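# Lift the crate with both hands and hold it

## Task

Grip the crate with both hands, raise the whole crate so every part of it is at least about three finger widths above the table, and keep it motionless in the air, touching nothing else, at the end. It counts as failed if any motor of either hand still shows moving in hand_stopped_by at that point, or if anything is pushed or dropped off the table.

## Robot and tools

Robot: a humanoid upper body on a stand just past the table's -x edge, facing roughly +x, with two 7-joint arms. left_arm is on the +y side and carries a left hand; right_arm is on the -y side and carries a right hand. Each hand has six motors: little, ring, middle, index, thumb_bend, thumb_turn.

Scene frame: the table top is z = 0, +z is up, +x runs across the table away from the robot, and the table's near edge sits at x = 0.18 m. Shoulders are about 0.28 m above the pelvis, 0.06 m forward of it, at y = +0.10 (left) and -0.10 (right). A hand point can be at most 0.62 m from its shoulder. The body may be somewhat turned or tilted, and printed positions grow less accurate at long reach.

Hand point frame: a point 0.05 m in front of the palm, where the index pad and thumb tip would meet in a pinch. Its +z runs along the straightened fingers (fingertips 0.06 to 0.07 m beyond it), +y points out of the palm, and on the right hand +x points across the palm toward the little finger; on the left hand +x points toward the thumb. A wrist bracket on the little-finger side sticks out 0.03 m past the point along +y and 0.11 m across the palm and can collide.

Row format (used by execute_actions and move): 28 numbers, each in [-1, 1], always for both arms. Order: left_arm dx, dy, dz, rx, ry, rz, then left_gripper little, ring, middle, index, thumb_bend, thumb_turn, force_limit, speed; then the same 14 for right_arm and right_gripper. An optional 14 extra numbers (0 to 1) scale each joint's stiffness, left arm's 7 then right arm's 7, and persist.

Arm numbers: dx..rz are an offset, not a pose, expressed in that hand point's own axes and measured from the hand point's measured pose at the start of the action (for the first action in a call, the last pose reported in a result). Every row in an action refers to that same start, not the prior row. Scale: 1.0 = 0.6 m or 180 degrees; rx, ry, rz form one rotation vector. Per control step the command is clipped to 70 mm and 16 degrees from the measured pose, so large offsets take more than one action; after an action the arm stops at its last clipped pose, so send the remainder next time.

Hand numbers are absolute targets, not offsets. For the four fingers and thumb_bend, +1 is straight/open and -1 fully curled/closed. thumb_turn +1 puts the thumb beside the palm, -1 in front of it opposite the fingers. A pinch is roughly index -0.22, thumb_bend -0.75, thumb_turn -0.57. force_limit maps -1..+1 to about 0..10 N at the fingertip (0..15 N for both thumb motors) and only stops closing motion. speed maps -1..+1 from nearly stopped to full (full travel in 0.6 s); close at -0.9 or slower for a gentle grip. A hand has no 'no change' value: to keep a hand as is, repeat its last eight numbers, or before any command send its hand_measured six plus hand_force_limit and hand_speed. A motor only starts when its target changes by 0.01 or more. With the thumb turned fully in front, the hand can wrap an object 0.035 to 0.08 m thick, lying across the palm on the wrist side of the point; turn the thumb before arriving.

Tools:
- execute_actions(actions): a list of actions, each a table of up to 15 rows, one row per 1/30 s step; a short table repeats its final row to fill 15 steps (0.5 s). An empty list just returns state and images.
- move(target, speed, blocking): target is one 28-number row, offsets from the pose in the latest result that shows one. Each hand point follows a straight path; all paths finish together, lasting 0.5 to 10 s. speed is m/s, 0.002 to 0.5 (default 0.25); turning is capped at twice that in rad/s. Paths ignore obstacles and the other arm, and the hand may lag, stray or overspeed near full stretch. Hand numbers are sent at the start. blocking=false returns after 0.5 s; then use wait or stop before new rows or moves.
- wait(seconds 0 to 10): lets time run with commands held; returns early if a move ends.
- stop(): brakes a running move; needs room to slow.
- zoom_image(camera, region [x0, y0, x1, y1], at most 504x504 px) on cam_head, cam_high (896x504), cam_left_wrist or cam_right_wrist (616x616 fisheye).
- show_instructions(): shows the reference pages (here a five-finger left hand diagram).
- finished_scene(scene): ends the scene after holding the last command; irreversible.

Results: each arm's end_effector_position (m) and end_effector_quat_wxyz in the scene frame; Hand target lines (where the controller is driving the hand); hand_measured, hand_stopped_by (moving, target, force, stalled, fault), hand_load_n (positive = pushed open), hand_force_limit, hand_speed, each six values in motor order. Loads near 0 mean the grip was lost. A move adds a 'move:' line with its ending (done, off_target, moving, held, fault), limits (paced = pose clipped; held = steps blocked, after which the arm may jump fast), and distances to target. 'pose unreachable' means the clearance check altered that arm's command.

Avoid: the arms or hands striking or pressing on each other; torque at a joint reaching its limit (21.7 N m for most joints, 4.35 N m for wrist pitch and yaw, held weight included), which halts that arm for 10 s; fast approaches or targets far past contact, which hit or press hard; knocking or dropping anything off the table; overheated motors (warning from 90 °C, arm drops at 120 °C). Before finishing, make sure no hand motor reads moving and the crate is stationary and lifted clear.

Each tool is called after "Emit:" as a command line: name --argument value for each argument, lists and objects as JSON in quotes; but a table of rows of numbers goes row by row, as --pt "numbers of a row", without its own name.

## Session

Emit:
execute_actions --actions '[]'

Emit:
show_instructions

Scene clock: 0.00 s.
left_arm: end_effector_position=(+0.1532, +0.1253, +0.3994) hand_measured=(+1.000, +1.000, +1.000, +1.000, +1.000, +1.000) hand_load_n=(+0.0, +0.0, +0.0, +0.0, +0.0, +0.0) hand_stopped_by=(target, target, target, target, target, target) hand_force_limit=0.00 hand_speed=-0.80 end_effector_quat_wxyz=(+0.086, +0.019, -0.133, +0.987) | right_arm: end_effector_position=(+0.2261, -0.1055, +0.3415) hand_measured=(+1.000, +1.000, +1.000, +1.000, +1.000, +1.000) hand_load_n=(+0.0, +0.0, +0.0, +0.0, +0.0, +0.0) hand_stopped_by=(target, target, target, target, target, target) hand_force_limit=0.00 hand_speed=-0.80 end_effector_quat_wxyz=(+0.966, -0.196, +0.167, +0.033)
Joint positions: left_arm=[-0.184  0.402  0.252 -0.607 -0.676 -1.002 -0.428] | right_arm=[-0.055 -0.484 -0.218 -0.385  0.441 -1.06   0.33 ]
Joint velocities: left_arm=[ 0.     0.003 -0.002 -0.006  0.008  0.     0.   ] | right_arm=[-0.005 -0.005 -0.012  0.005 -0.029  0.     0.   ]
Motor temperatures (°C, as the motors report them): left_arm=[47 59 48 48 39 41 32] | right_arm=[44 51 49 48 44 36 35]
Hand target (left_arm): +0.153, +0.125, +0.399; +0.086, +0.019, -0.133, +0.987
Hand target (right_arm): +0.226, -0.105, +0.342; +0.966, -0.196, +0.167, +0.033
Joint stiffness scale: left_arm=[1. 1. 1. 1. 1. 1. 1.] | right_arm=[1. 1. 1. 1. 1. 1. 1.]

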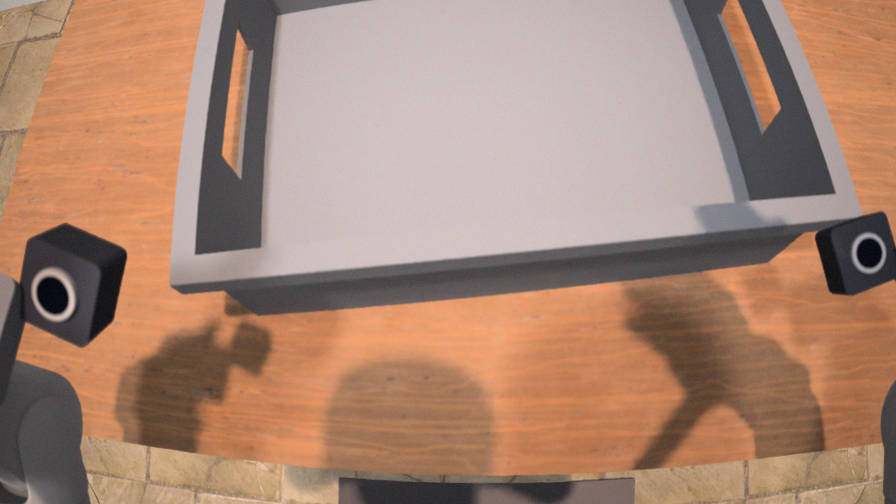

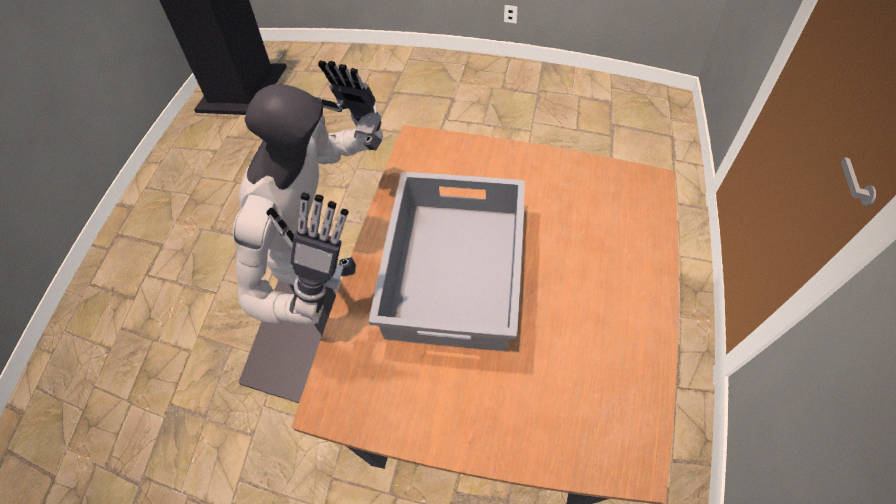

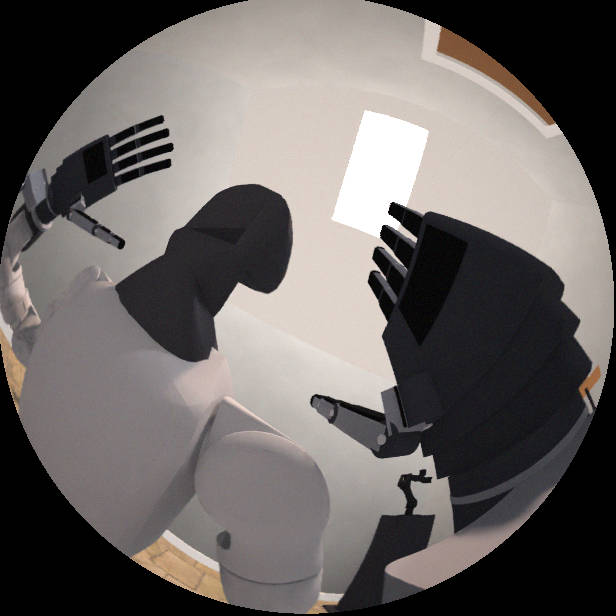

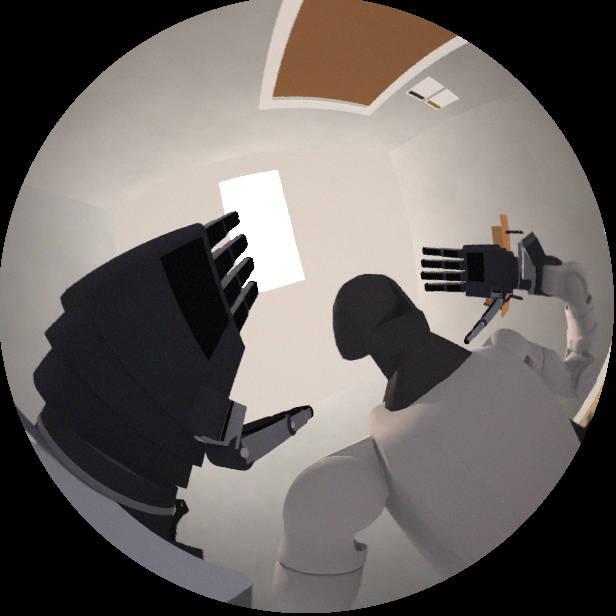

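Reference images for this scene: FIVE-FINGER LEFT HAND page 1, FIVE-FINGER HAND page 1.

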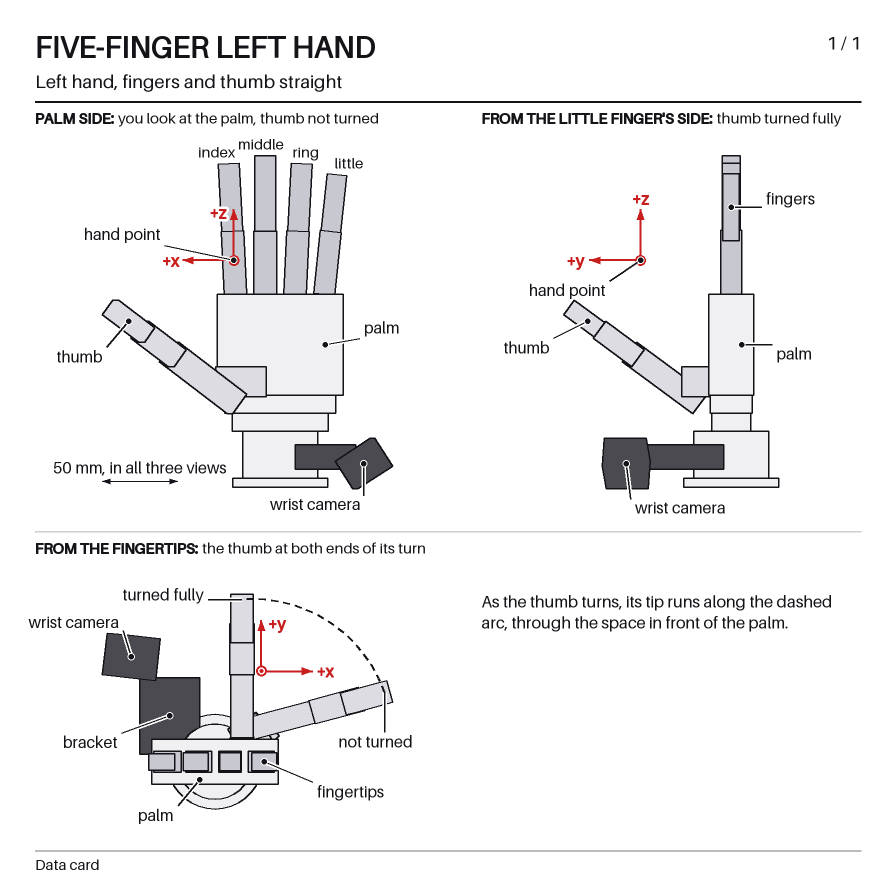

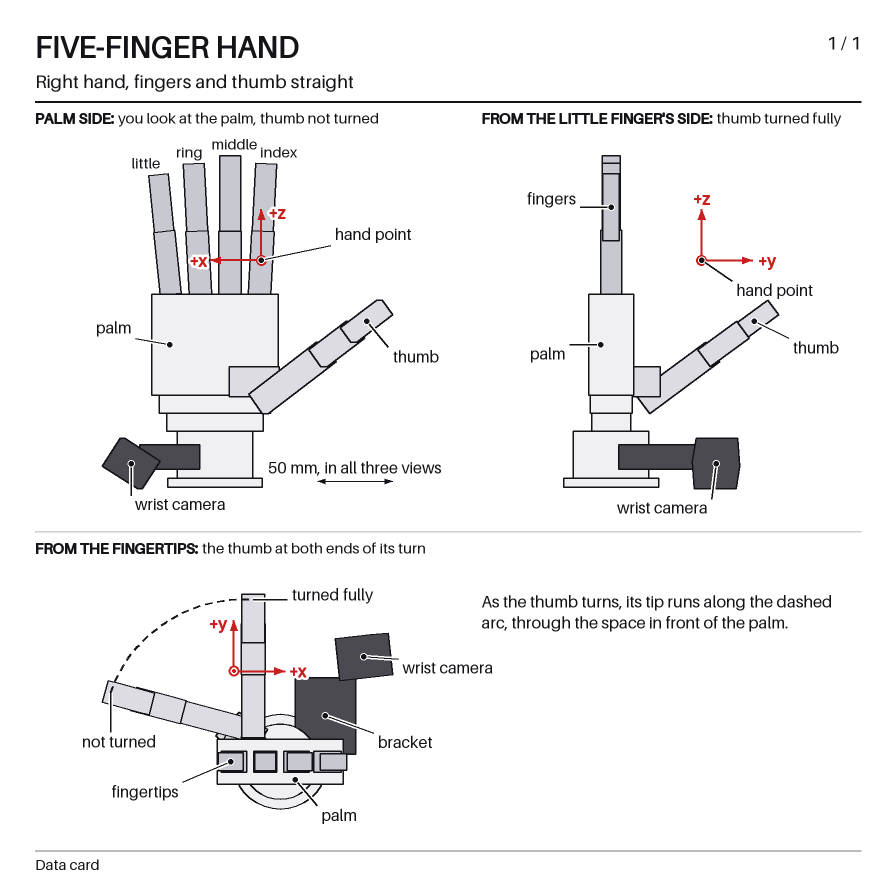

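Emit:
zoom_image --camera "cam_high" --region '[350, 155, 550, 375]'

Emit:
zoom_image --camera "cam_head" --region '[140, 0, 480, 340]'

Emit:
zoom_image --camera "cam_head" --region '[596, 0, 896, 300]'

Region (350, 155, 550, 375) of cam_high's 896x504 image, scaled by 2.291, with more detail than that image has; it fills the left 458 columns of this view, and the rest is white.

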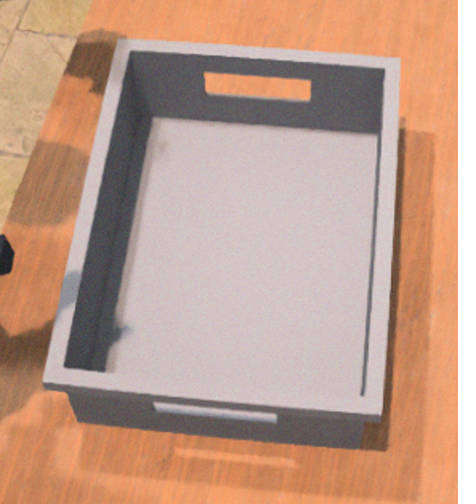

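Region (140, 0, 480, 340) of cam_head's 896x504 image, scaled by 1.482, with more detail than that image has.

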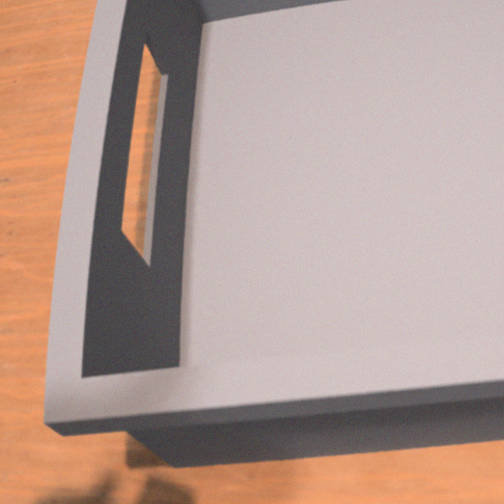

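Region (596, 0, 896, 300) of cam_head's 896x504 image, scaled by 1.680, with more detail than that image has.

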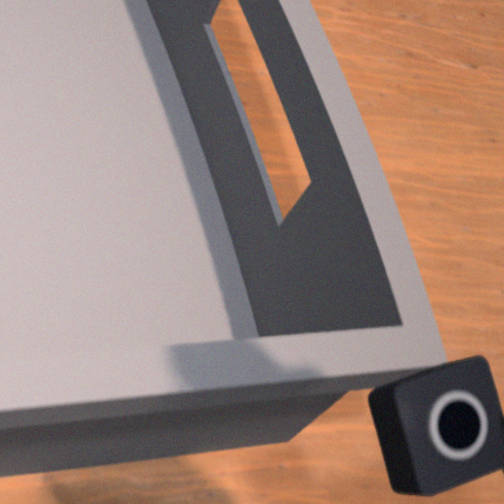

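Emit:
move --target '[-0.4292,-0.16,-0.4128,0.1538,-0.7063,-0.1641,1,0.18,1,1,1,1,0,0,0.4478,-0.1572,-0.2232,0.0574,0.6081,0.2328,1,0.18,1,1,1,1,0,0]' --speed 0.35

Scene clock: 107.23 s.
left_arm: end_effector_position=(+0.4141, +0.2569, +0.1747) hand_measured=(+1.000, +0.180, +1.000, +1.000, +1.000, +1.000) hand_load_n=(+0.0, +0.0, +0.0, +0.0, +0.0, +0.0) hand_stopped_by=(target, target, target, target, target, target) hand_force_limit=0.00 hand_speed=0.00 end_effector_quat_wxyz=(+0.083, +0.914, +0.083, +0.388) | right_arm: end_effector_position=(+0.4458, -0.2502, +0.1834) hand_measured=(+1.000, +0.180, +1.000, +1.000, +1.000, +1.000) hand_load_n=(+0.0, +0.0, +0.0, +0.0, +0.0, +0.0) hand_stopped_by=(target, target, target, target, target, target) hand_force_limit=0.00 hand_speed=0.00 end_effector_quat_wxyz=(+0.387, +0.006, +0.908, +0.159)
Joint positions: left_arm=[ 0.047  1.571  0.388 -0.039 -1.898  0.77   0.133] | right_arm=[-0.602 -1.591  0.192  0.34   1.583  0.856  0.378]
Joint velocities: left_arm=[-0.006 -0.006 -0.005  0.005  0.003  0.     0.   ] | right_arm=[-0.02  -0.008  0.031 -0.011  0.009  0.     0.012]
Motor temperatures (°C, as the motors report them): left_arm=[48 62 48 50 39 41 32] | right_arm=[45 54 50 51 44 37 35]
Hand target (left_arm): +0.414, +0.258, +0.174; +0.082, +0.915, +0.082, +0.387
Hand target (right_arm): +0.445, -0.250, +0.182; +0.385, +0.006, +0.909, +0.159
Off the commanded pose (left_arm): 0.018 m, 4 deg.
Off the commanded pose (right_arm): 0.015 m, 3 deg.
Joint stiffness scale: left_arm=[1. 1. 1. 1. 1. 1. 1.] | right_arm=[1. 1. 1. 1. 1. 1. 1.]
joint sent to its limit (left arm) — the command would take joint 2 (shoulder roll) past its upper limit, so that joint was sent only as far as its limit.
move: off_target (left_arm, right_arm)

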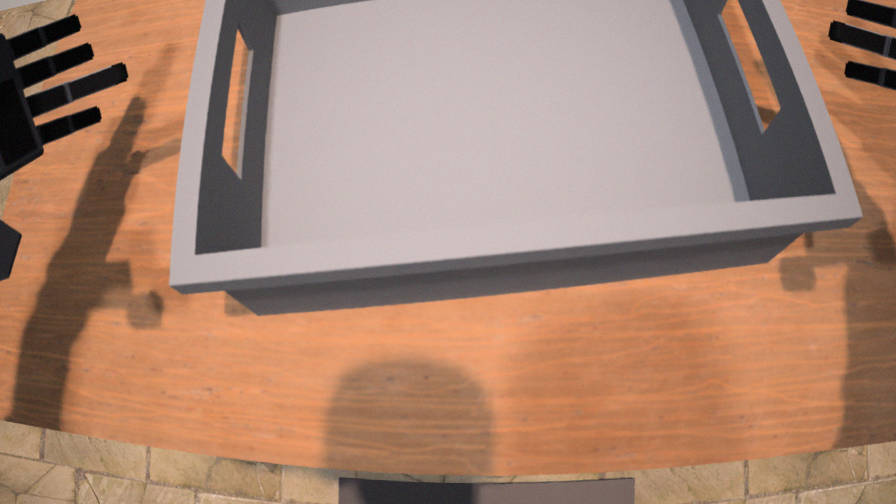

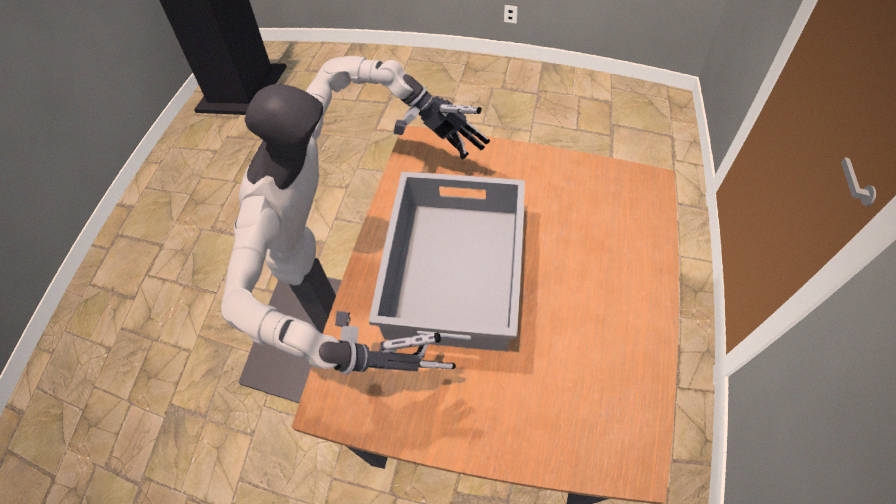

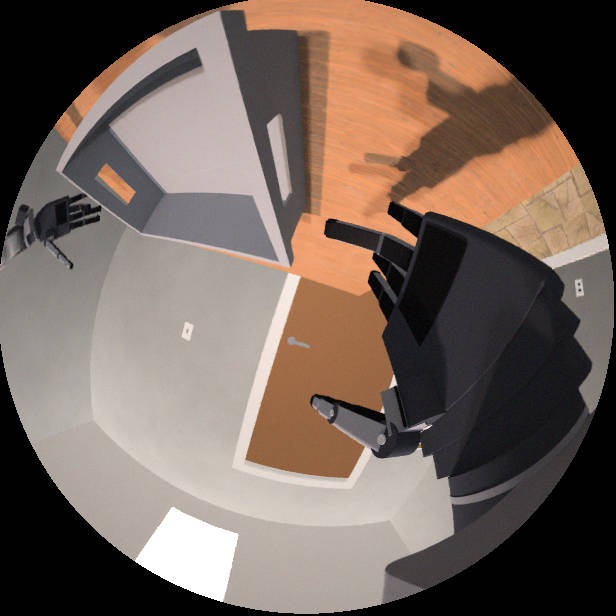

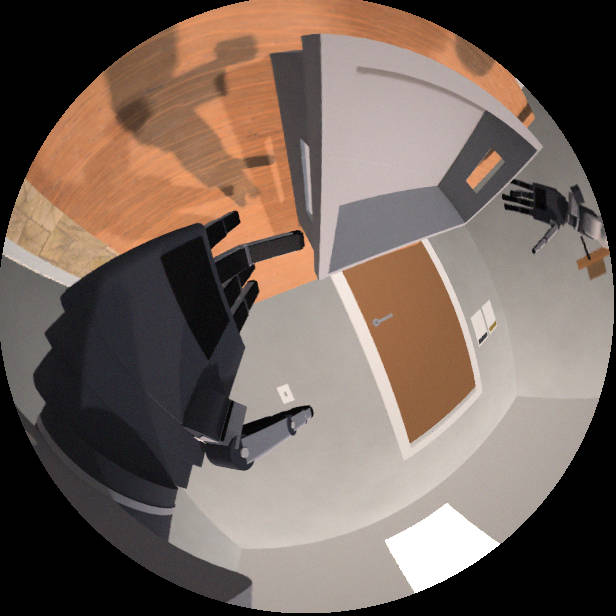

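Emit:
execute_actions --actions '[]'

Scene clock: 127.67 s.
left_arm: end_effector_position=(+0.4141, +0.2569, +0.1747) hand_measured=(+1.000, +0.180, +1.000, +1.000, +1.000, +1.000) hand_load_n=(+0.0, +0.0, +0.0, +0.0, +0.0, +0.0) hand_stopped_by=(target, target, target, target, target, target) hand_force_limit=0.00 hand_speed=0.00 end_effector_quat_wxyz=(+0.083, +0.914, +0.083, +0.388) | right_arm: end_effector_position=(+0.4457, -0.2501, +0.1832) hand_measured=(+1.000, +0.180, +1.000, +1.000, +1.000, +1.000) hand_load_n=(+0.0, +0.0, +0.0, +0.0, +0.0, +0.0) hand_stopped_by=(target, target, target, target, target, target) hand_force_limit=0.00 hand_speed=0.00 end_effector_quat_wxyz=(+0.387, +0.006, +0.908, +0.159)
Joint positions: left_arm=[ 0.047  1.571  0.388 -0.039 -1.898  0.77   0.133] | right_arm=[-0.603 -1.591  0.193  0.341  1.583  0.856  0.379]
Joint velocities: left_arm=[-0.003  0.    -0.008  0.005  0.009  0.     0.   ] | right_arm=[-0.011  0.017  0.002  0.008 -0.002  0.     0.   ]
Motor temperatures (°C, as the motors report them): left_arm=[50 67 51 49 39 43 32] | right_arm=[49 62 52 49 44 38 35]
Hand target (left_arm): +0.414, +0.258, +0.174; +0.082, +0.915, +0.082, +0.387
Hand target (right_arm): +0.445, -0.250, +0.182; +0.385, +0.006, +0.909, +0.159
Off the commanded pose (left_arm): 0.018 m, 4 deg.
Off the commanded pose (right_arm): 0.015 m, 3 deg.
Joint stiffness scale: left_arm=[1. 1. 1. 1. 1. 1. 1.] | right_arm=[1. 1. 1. 1. 1. 1. 1.]

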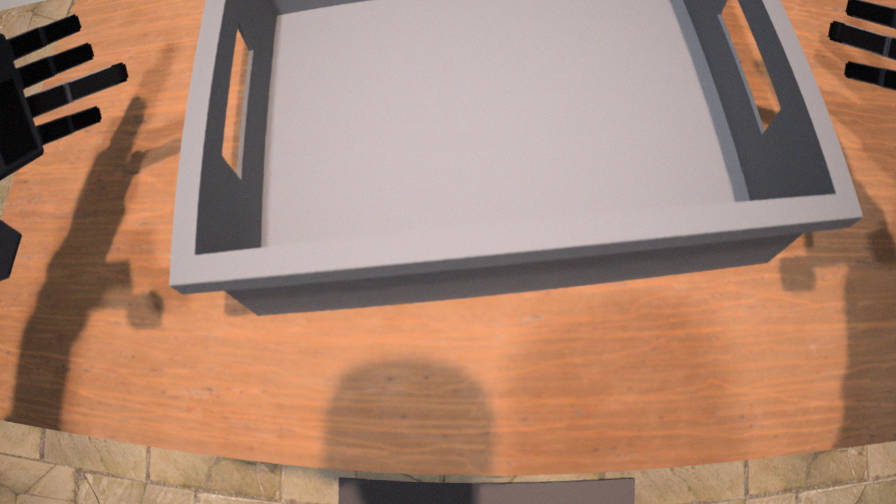

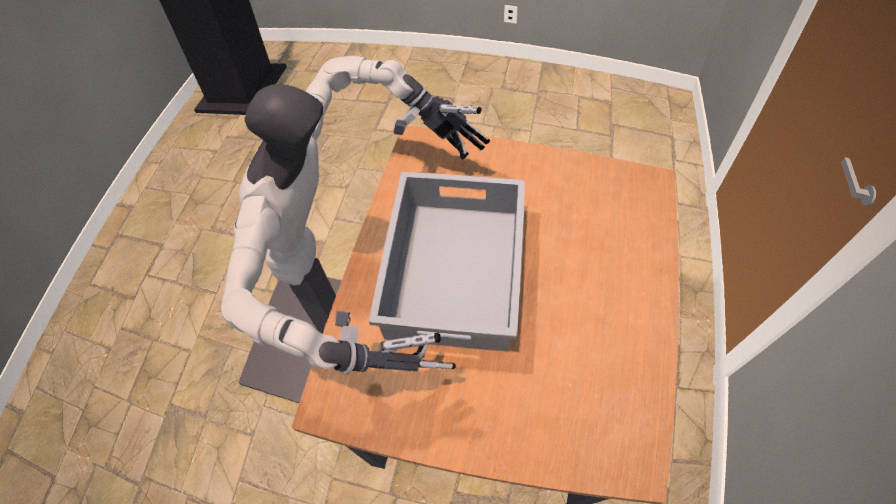

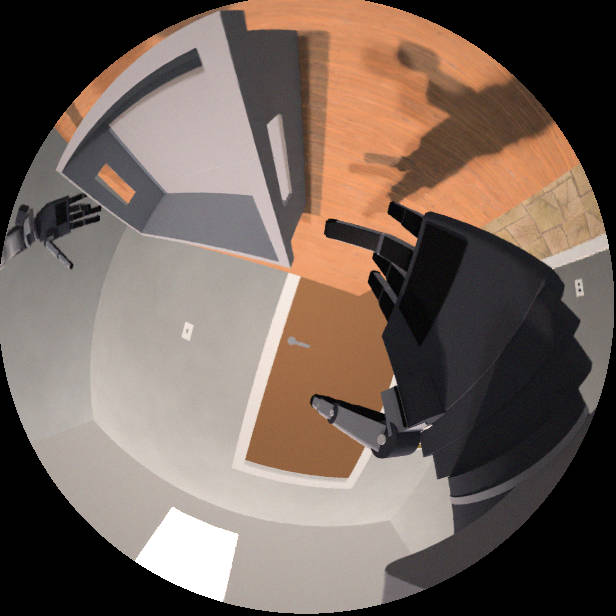

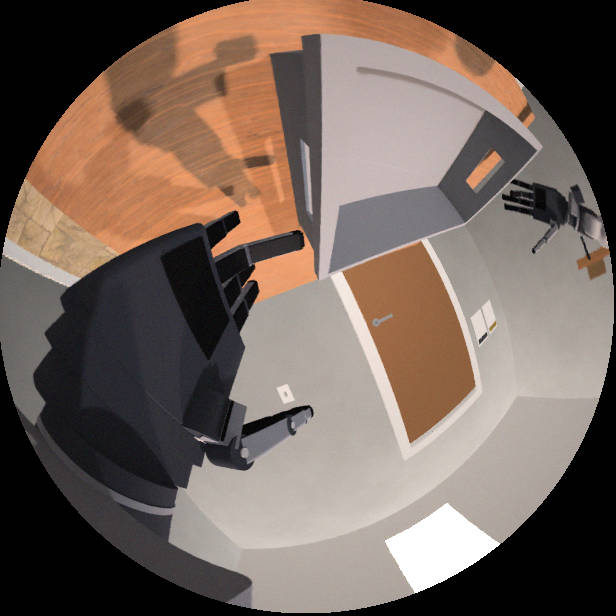

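Emit:
move --target '[-0.0667, 0.0347, 0.0957, -0.0227, -0.0069, 0.0029, 1, 0.18, 1, 1, 1, 1, 0, 0, 0.0482, -0.0217, 0.1207, 0.0078, 0.0123, -0.0084, 1, 0.18, 1, 1, 1, 1, 0, 0]' --speed 0.08

Scene clock: 150.40 s.
left_arm: end_effector_position=(+0.4319, +0.2173, +0.1106) hand_measured=(+1.000, +0.180, +1.000, +1.000, +1.000, +1.000) hand_load_n=(+0.0, +0.0, +0.0, +0.0, +0.0, +0.0) hand_stopped_by=(target, target, target, target, target, target) hand_force_limit=0.00 hand_speed=0.00 end_effector_quat_wxyz=(+0.116, +0.917, +0.058, +0.377) | right_arm: end_effector_position=(+0.4771, -0.2387, +0.1105) hand_measured=(+1.000, +0.180, +1.000, +1.000, +1.000, +1.000) hand_load_n=(+0.0, +0.0, +0.0, +0.0, +0.0, +0.0) hand_stopped_by=(target, target, target, target, target, target) hand_force_limit=0.00 hand_speed=0.00 end_effector_quat_wxyz=(+0.367, +0.000, +0.919, +0.145)
Joint positions: left_arm=[-0.392  1.377 -0.19   0.005 -1.719  0.622  0.116] | right_arm=[-0.858 -1.27   0.407  0.567  1.264  0.787  0.411]
Joint velocities: left_arm=[ 0.006  0.    -0.006  0.     0.     0.     0.   ] | right_arm=[ 0.    -0.008  0.006  0.    -0.009  0.     0.   ]
Motor temperatures (°C, as the motors report them): left_arm=[51 69 52 49 39 43 32] | right_arm=[51 66 53 49 44 38 35]
Hand target (left_arm): +0.432, +0.218, +0.110; +0.115, +0.917, +0.057, +0.377
Hand target (right_arm): +0.477, -0.240, +0.111; +0.368, -0.001, +0.919, +0.143
Off the commanded pose (left_arm): 0.006 m, 1 deg.
Off the commanded pose (right_arm): 0.002 m, 1 deg.
Joint stiffness scale: left_arm=[1. 1. 1. 1. 1. 1. 1.] | right_arm=[1. 1. 1. 1. 1. 1. 1.]
move: off_target (left_arm)

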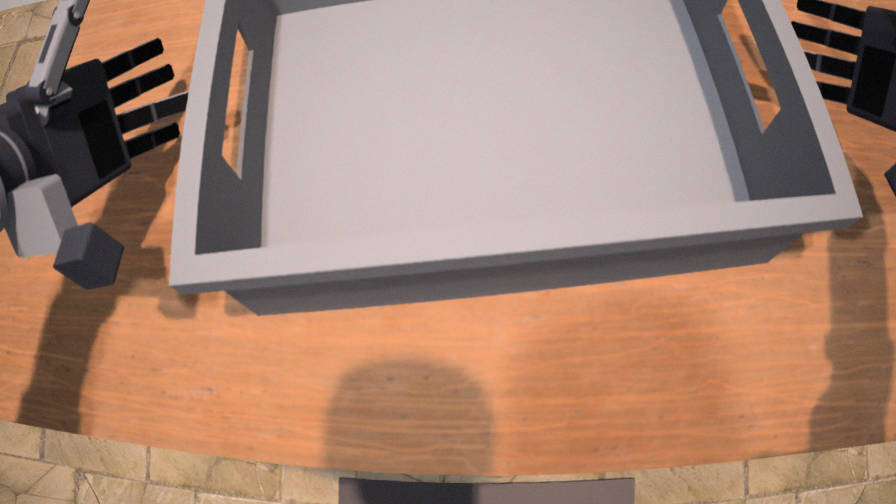

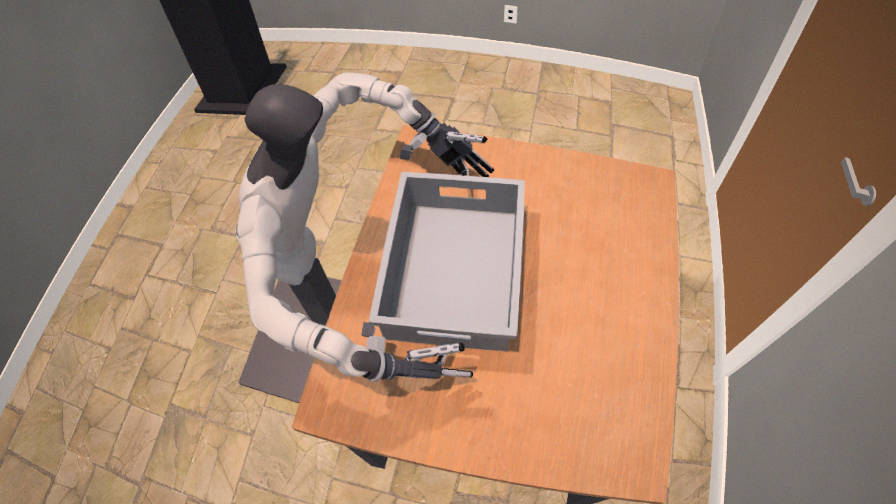

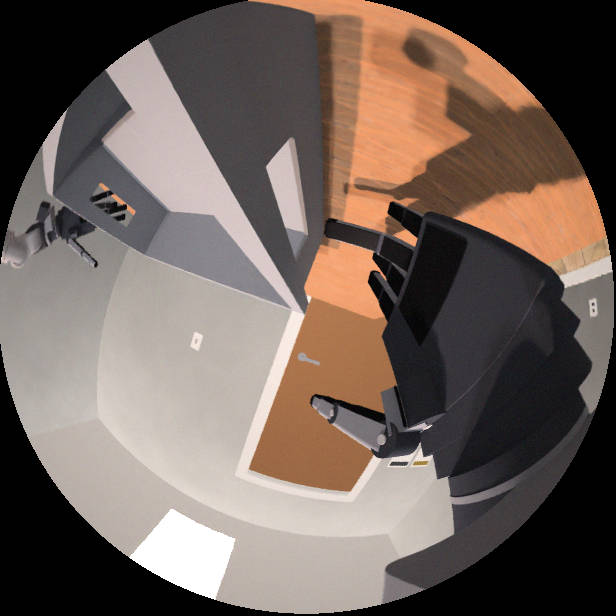

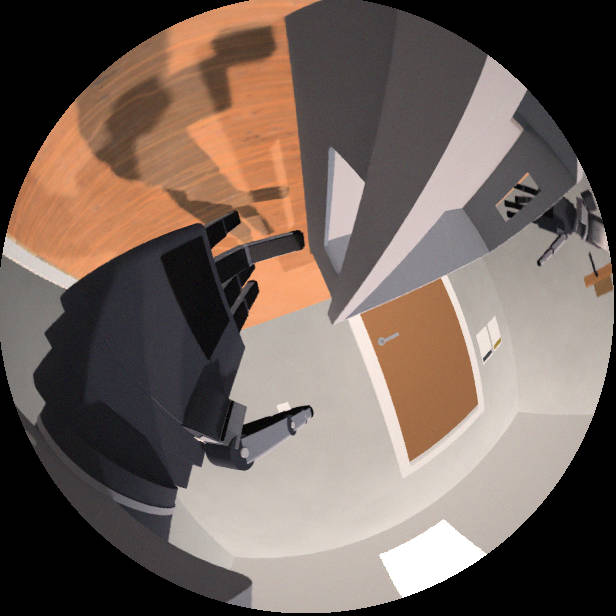

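Emit:
zoom_image --camera "cam_left_wrist" --region '[20, 140, 200, 290]'

Emit:
zoom_image --camera "cam_right_wrist" --region '[440, 140, 616, 290]'

Emit:
zoom_image --camera "cam_high" --region '[330, 100, 560, 410]'

Region (20, 140, 200, 290) of cam_left_wrist's 616x616 image, scaled by 2.800, with more detail than that image has.

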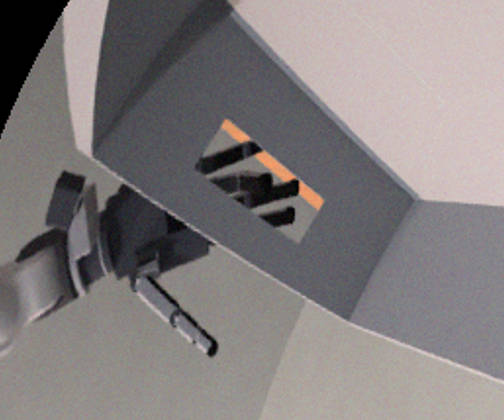

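Region (440, 140, 616, 290) of cam_right_wrist's 616x616 image, scaled by 2.864, with more detail than that image has; it fills the top 430 rows of this view, and the rest is white.

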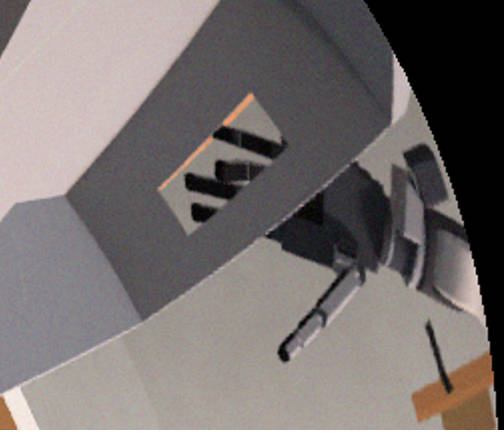

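Region (330, 100, 560, 410) of cam_high's 896x504 image, scaled by 1.626, with more detail than that image has; it fills the left 374 columns of this view, and the rest is white.

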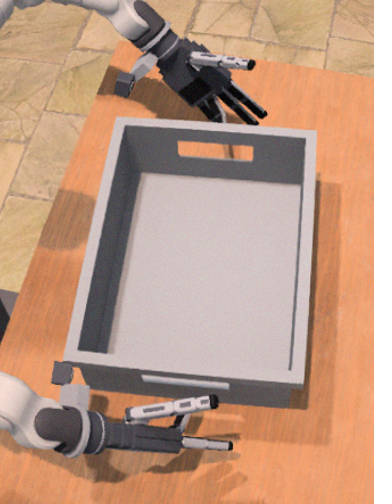

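Emit:
move --target '[-0.0062, 0.0315, -0.004, 0, 0, 0, 1, 0.18, 1, 1, 1, 1, 0, 0, 0.0068, 0.0468, -0.0078, 0, 0, 0, 1, 0.18, 1, 1, 1, 1, 0, 0]' --speed 0.04

Emit:
zoom_image --camera "cam_left_wrist" --region '[20, 140, 200, 290]'

Emit:
zoom_image --camera "cam_right_wrist" --region '[440, 140, 616, 290]'

Scene clock: 174.90 s.
left_arm: end_effector_position=(+0.4271, +0.1996, +0.1136) hand_measured=(+1.000, +0.180, +1.000, +1.000, +1.000, +1.000) hand_load_n=(+0.0, +0.0, +0.0, +0.0, +0.0, +0.0) hand_stopped_by=(target, target, target, target, target, target) hand_force_limit=0.00 hand_speed=0.00 end_effector_quat_wxyz=(+0.113, +0.918, +0.055, +0.376) | right_arm: end_effector_position=(+0.4689, -0.2120, +0.1177) hand_measured=(+1.000, +0.180, +1.000, +1.000, +1.000, +1.000) hand_load_n=(+0.0, +0.0, +0.0, +0.0, +0.0, +0.0) hand_stopped_by=(target, target, target, target, target, target) hand_force_limit=0.00 hand_speed=0.00 end_effector_quat_wxyz=(+0.369, -0.004, +0.918, +0.143)
Joint positions: left_arm=[-0.362  1.376 -0.165 -0.107 -1.776  0.608  0.233] | right_arm=[-0.741 -1.306  0.311  0.328  1.433  0.823  0.185]
Joint velocities: left_arm=[-0.003  0.     0.002 -0.012  0.    -0.001  0.002] | right_arm=[ 0.008 -0.003 -0.002 -0.003 -0.005  0.    -0.01 ]
Motor temperatures (°C, as the motors report them): left_arm=[52 71 52 49 39 44 32] | right_arm=[55 66 53 49 44 39 35]
Hand target (left_arm): +0.427, +0.199, +0.114; +0.116, +0.917, +0.057, +0.377
Hand target (right_arm): +0.469, -0.212, +0.118; +0.368, -0.003, +0.919, +0.143
Off the commanded pose (left_arm): 0.002 m, 0 deg.
Off the commanded pose (right_arm): 0.001 m, 1 deg.
Joint stiffness scale: left_arm=[1. 1. 1. 1. 1. 1. 1.] | right_arm=[1. 1. 1. 1. 1. 1. 1.]
move: done

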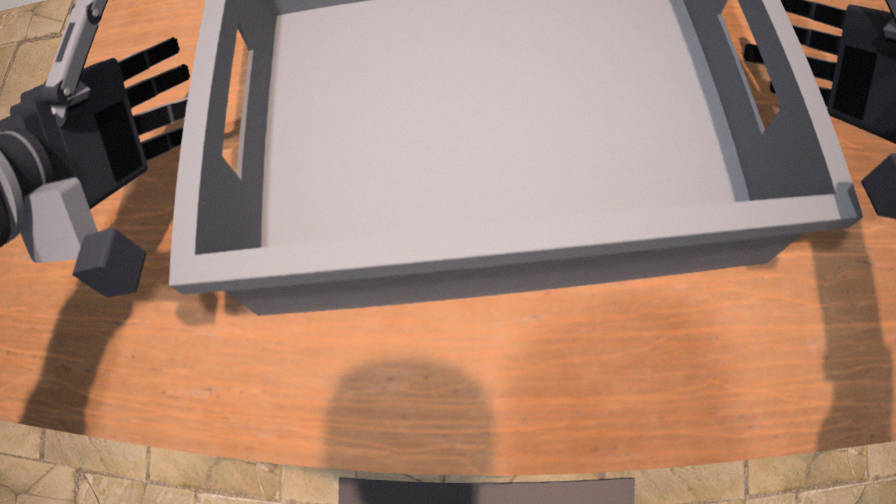

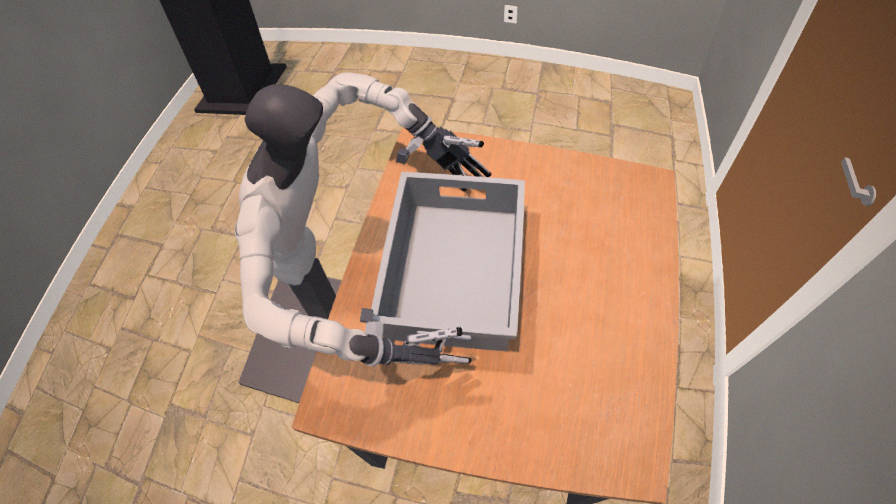

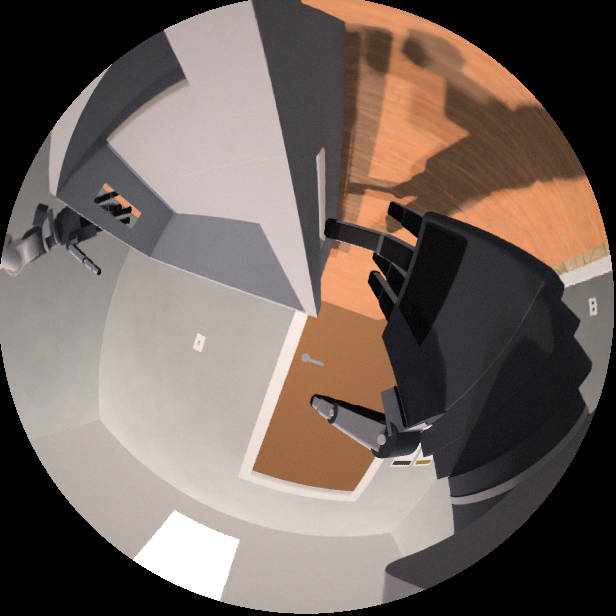

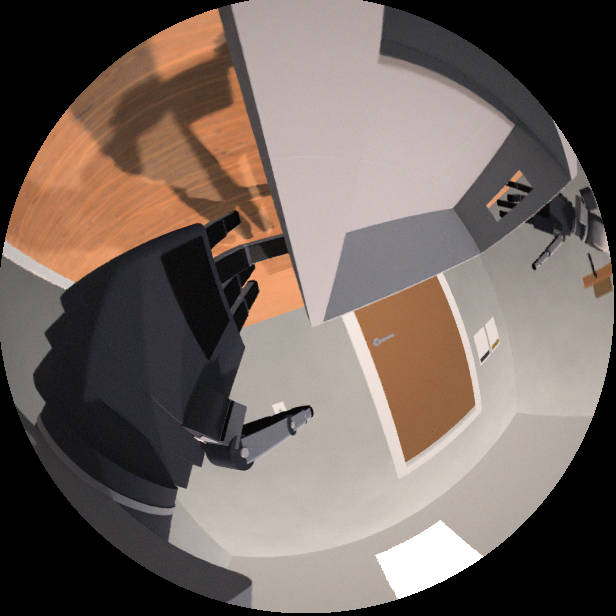

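Region (20, 140, 200, 290) of cam_left_wrist's 616x616 image, scaled by 2.800, with more detail than that image has.

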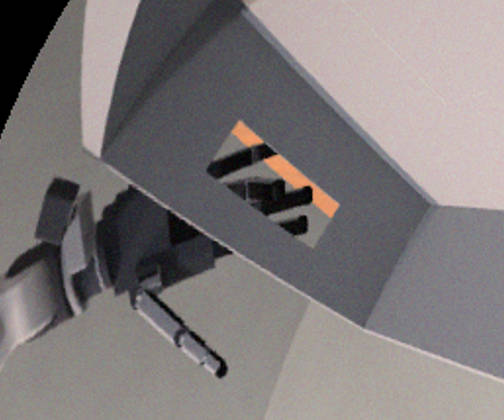

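Region (440, 140, 616, 290) of cam_right_wrist's 616x616 image, scaled by 2.864, with more detail than that image has; it fills the top 430 rows of this view, and the rest is white.

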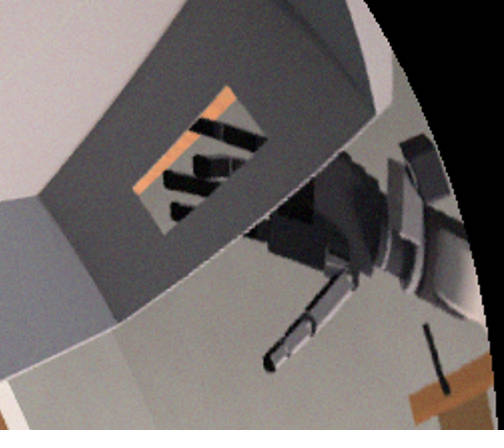

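Emit:
move --target '[-0.0078, 0.0723, 0.0185, 0, 0, 0, 1, 0.18, 1, 1, 1, 1, 0, 0, 0.0137, 0.0725, 0.0138, 0, 0, 0, 1, 0.18, 1, 1, 1, 1, 0, 0]' --speed 0.04

Emit:
zoom_image --camera "cam_left_wrist" --region '[20, 140, 200, 290]'

Emit:
zoom_image --camera "cam_right_wrist" --region '[440, 140, 616, 290]'

Scene clock: 190.43 s.
left_arm: end_effector_position=(+0.4314, +0.1540, +0.1132) hand_measured=(+1.000, +0.180, +1.000, +1.000, +1.000, +1.000) hand_load_n=(+0.0, +0.0, +0.0, +0.0, +0.0, +0.0) hand_stopped_by=(target, target, target, target, target, target) hand_force_limit=0.00 hand_speed=0.00 end_effector_quat_wxyz=(+0.110, +0.919, +0.049, +0.376) | right_arm: end_effector_position=(+0.4655, -0.1722, +0.1165) hand_measured=(+1.000, +0.180, +1.000, +1.000, +1.000, +1.000) hand_load_n=(+0.0, +0.0, +0.0, +0.0, +0.0, +0.0) hand_stopped_by=(target, target, target, target, target, target) hand_force_limit=0.00 hand_speed=0.00 end_effector_quat_wxyz=(+0.371, -0.007, +0.919, +0.131)
Joint positions: left_arm=[-0.488  1.258 -0.241 -0.244 -1.825  0.613  0.504] | right_arm=[-0.692 -1.262  0.268  0.105  1.593  0.824 -0.131]
Joint velocities: left_arm=[-0.014  0.002  0.002  0.     0.     0.002  0.004] | right_arm=[ 0.006 -0.014 -0.006  0.015  0.002  0.    -0.003]
Motor temperatures (°C, as the motors report them): left_arm=[52 71 53 49 39 44 32] | right_arm=[54 66 54 49 44 39 35]
Hand target (left_arm): +0.431, +0.152, +0.113; +0.113, +0.919, +0.049, +0.374
Hand target (right_arm): +0.464, -0.167, +0.117; +0.370, -0.008, +0.918, +0.142
Off the commanded pose (left_arm): 0.001 m, 1 deg.
Off the commanded pose (right_arm): 0.005 m, 1 deg.
Joint stiffness scale: left_arm=[1. 1. 1. 1. 1. 1. 1.] | right_arm=[1. 1. 1. 1. 1. 1. 1.]
move: off_target (right_arm)

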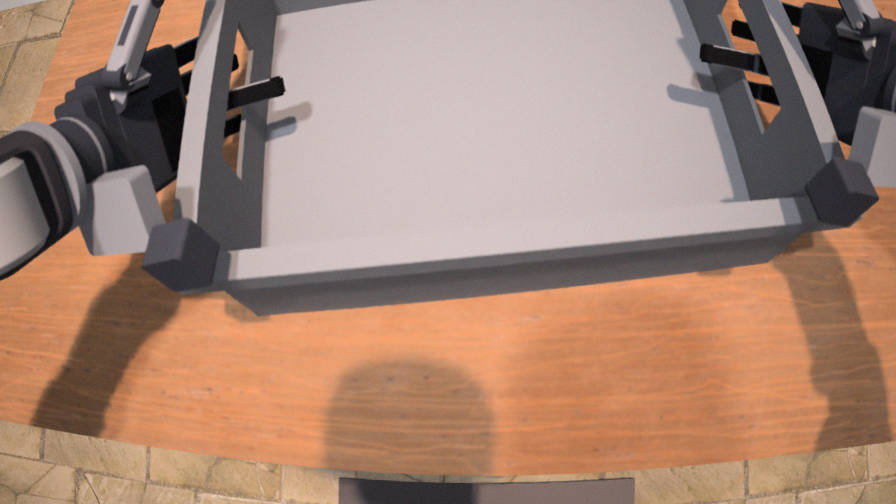

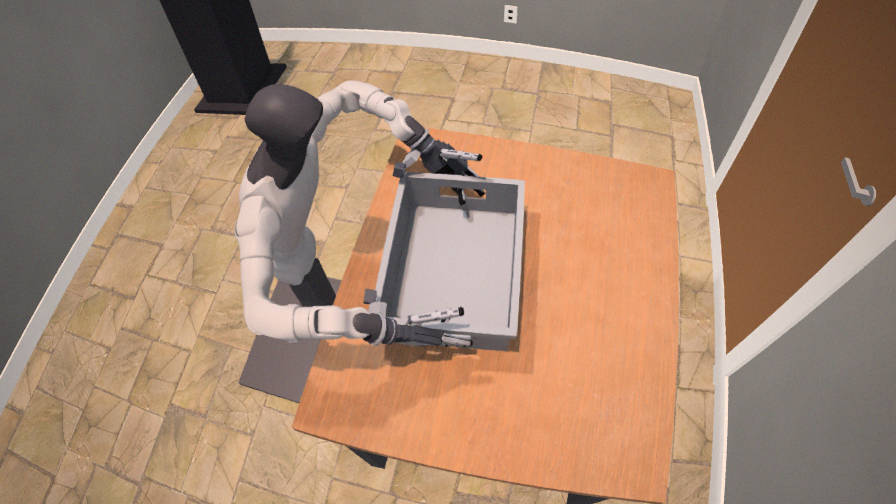

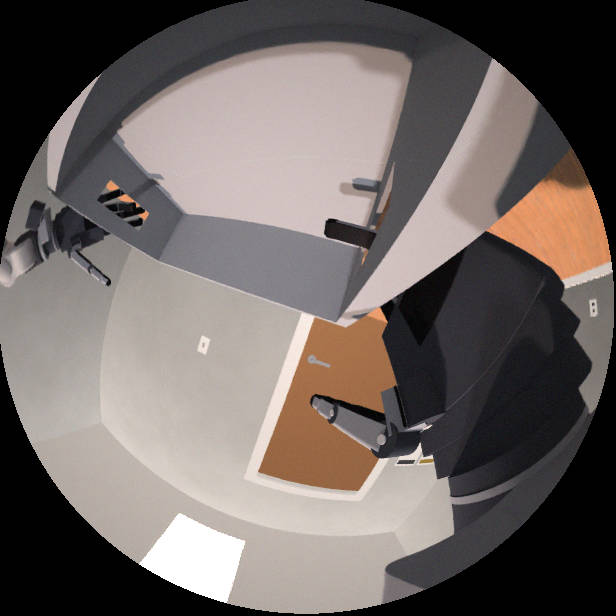

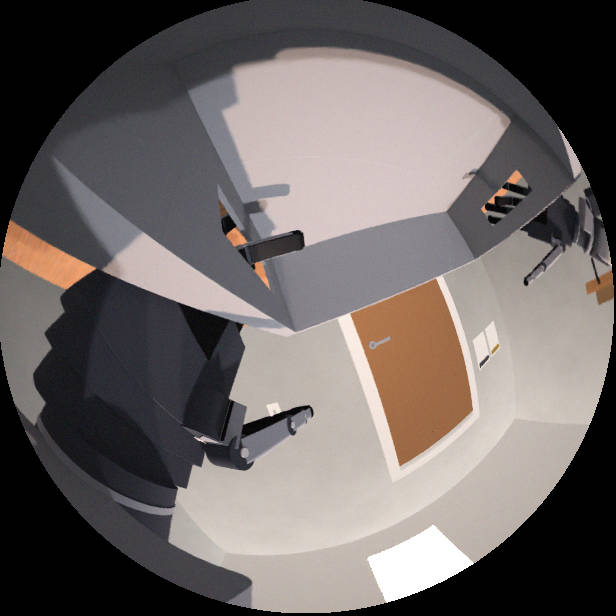

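Region (20, 140, 200, 290) of cam_left_wrist's 616x616 image, scaled by 2.800, with more detail than that image has.

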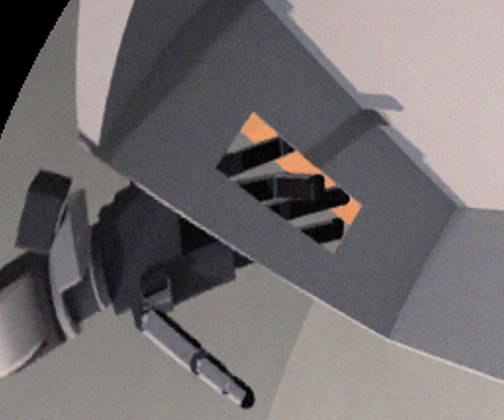

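Region (440, 140, 616, 290) of cam_right_wrist's 616x616 image, scaled by 2.864, with more detail than that image has; it fills the top 430 rows of this view, and the rest is white.

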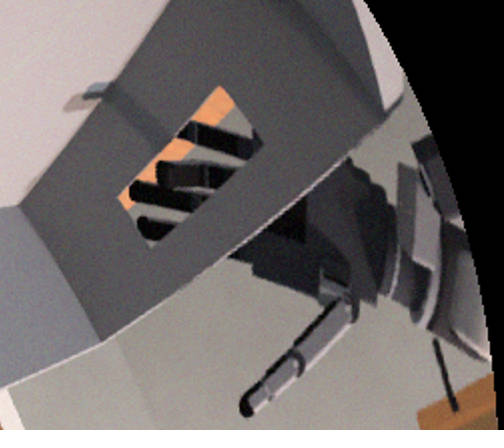

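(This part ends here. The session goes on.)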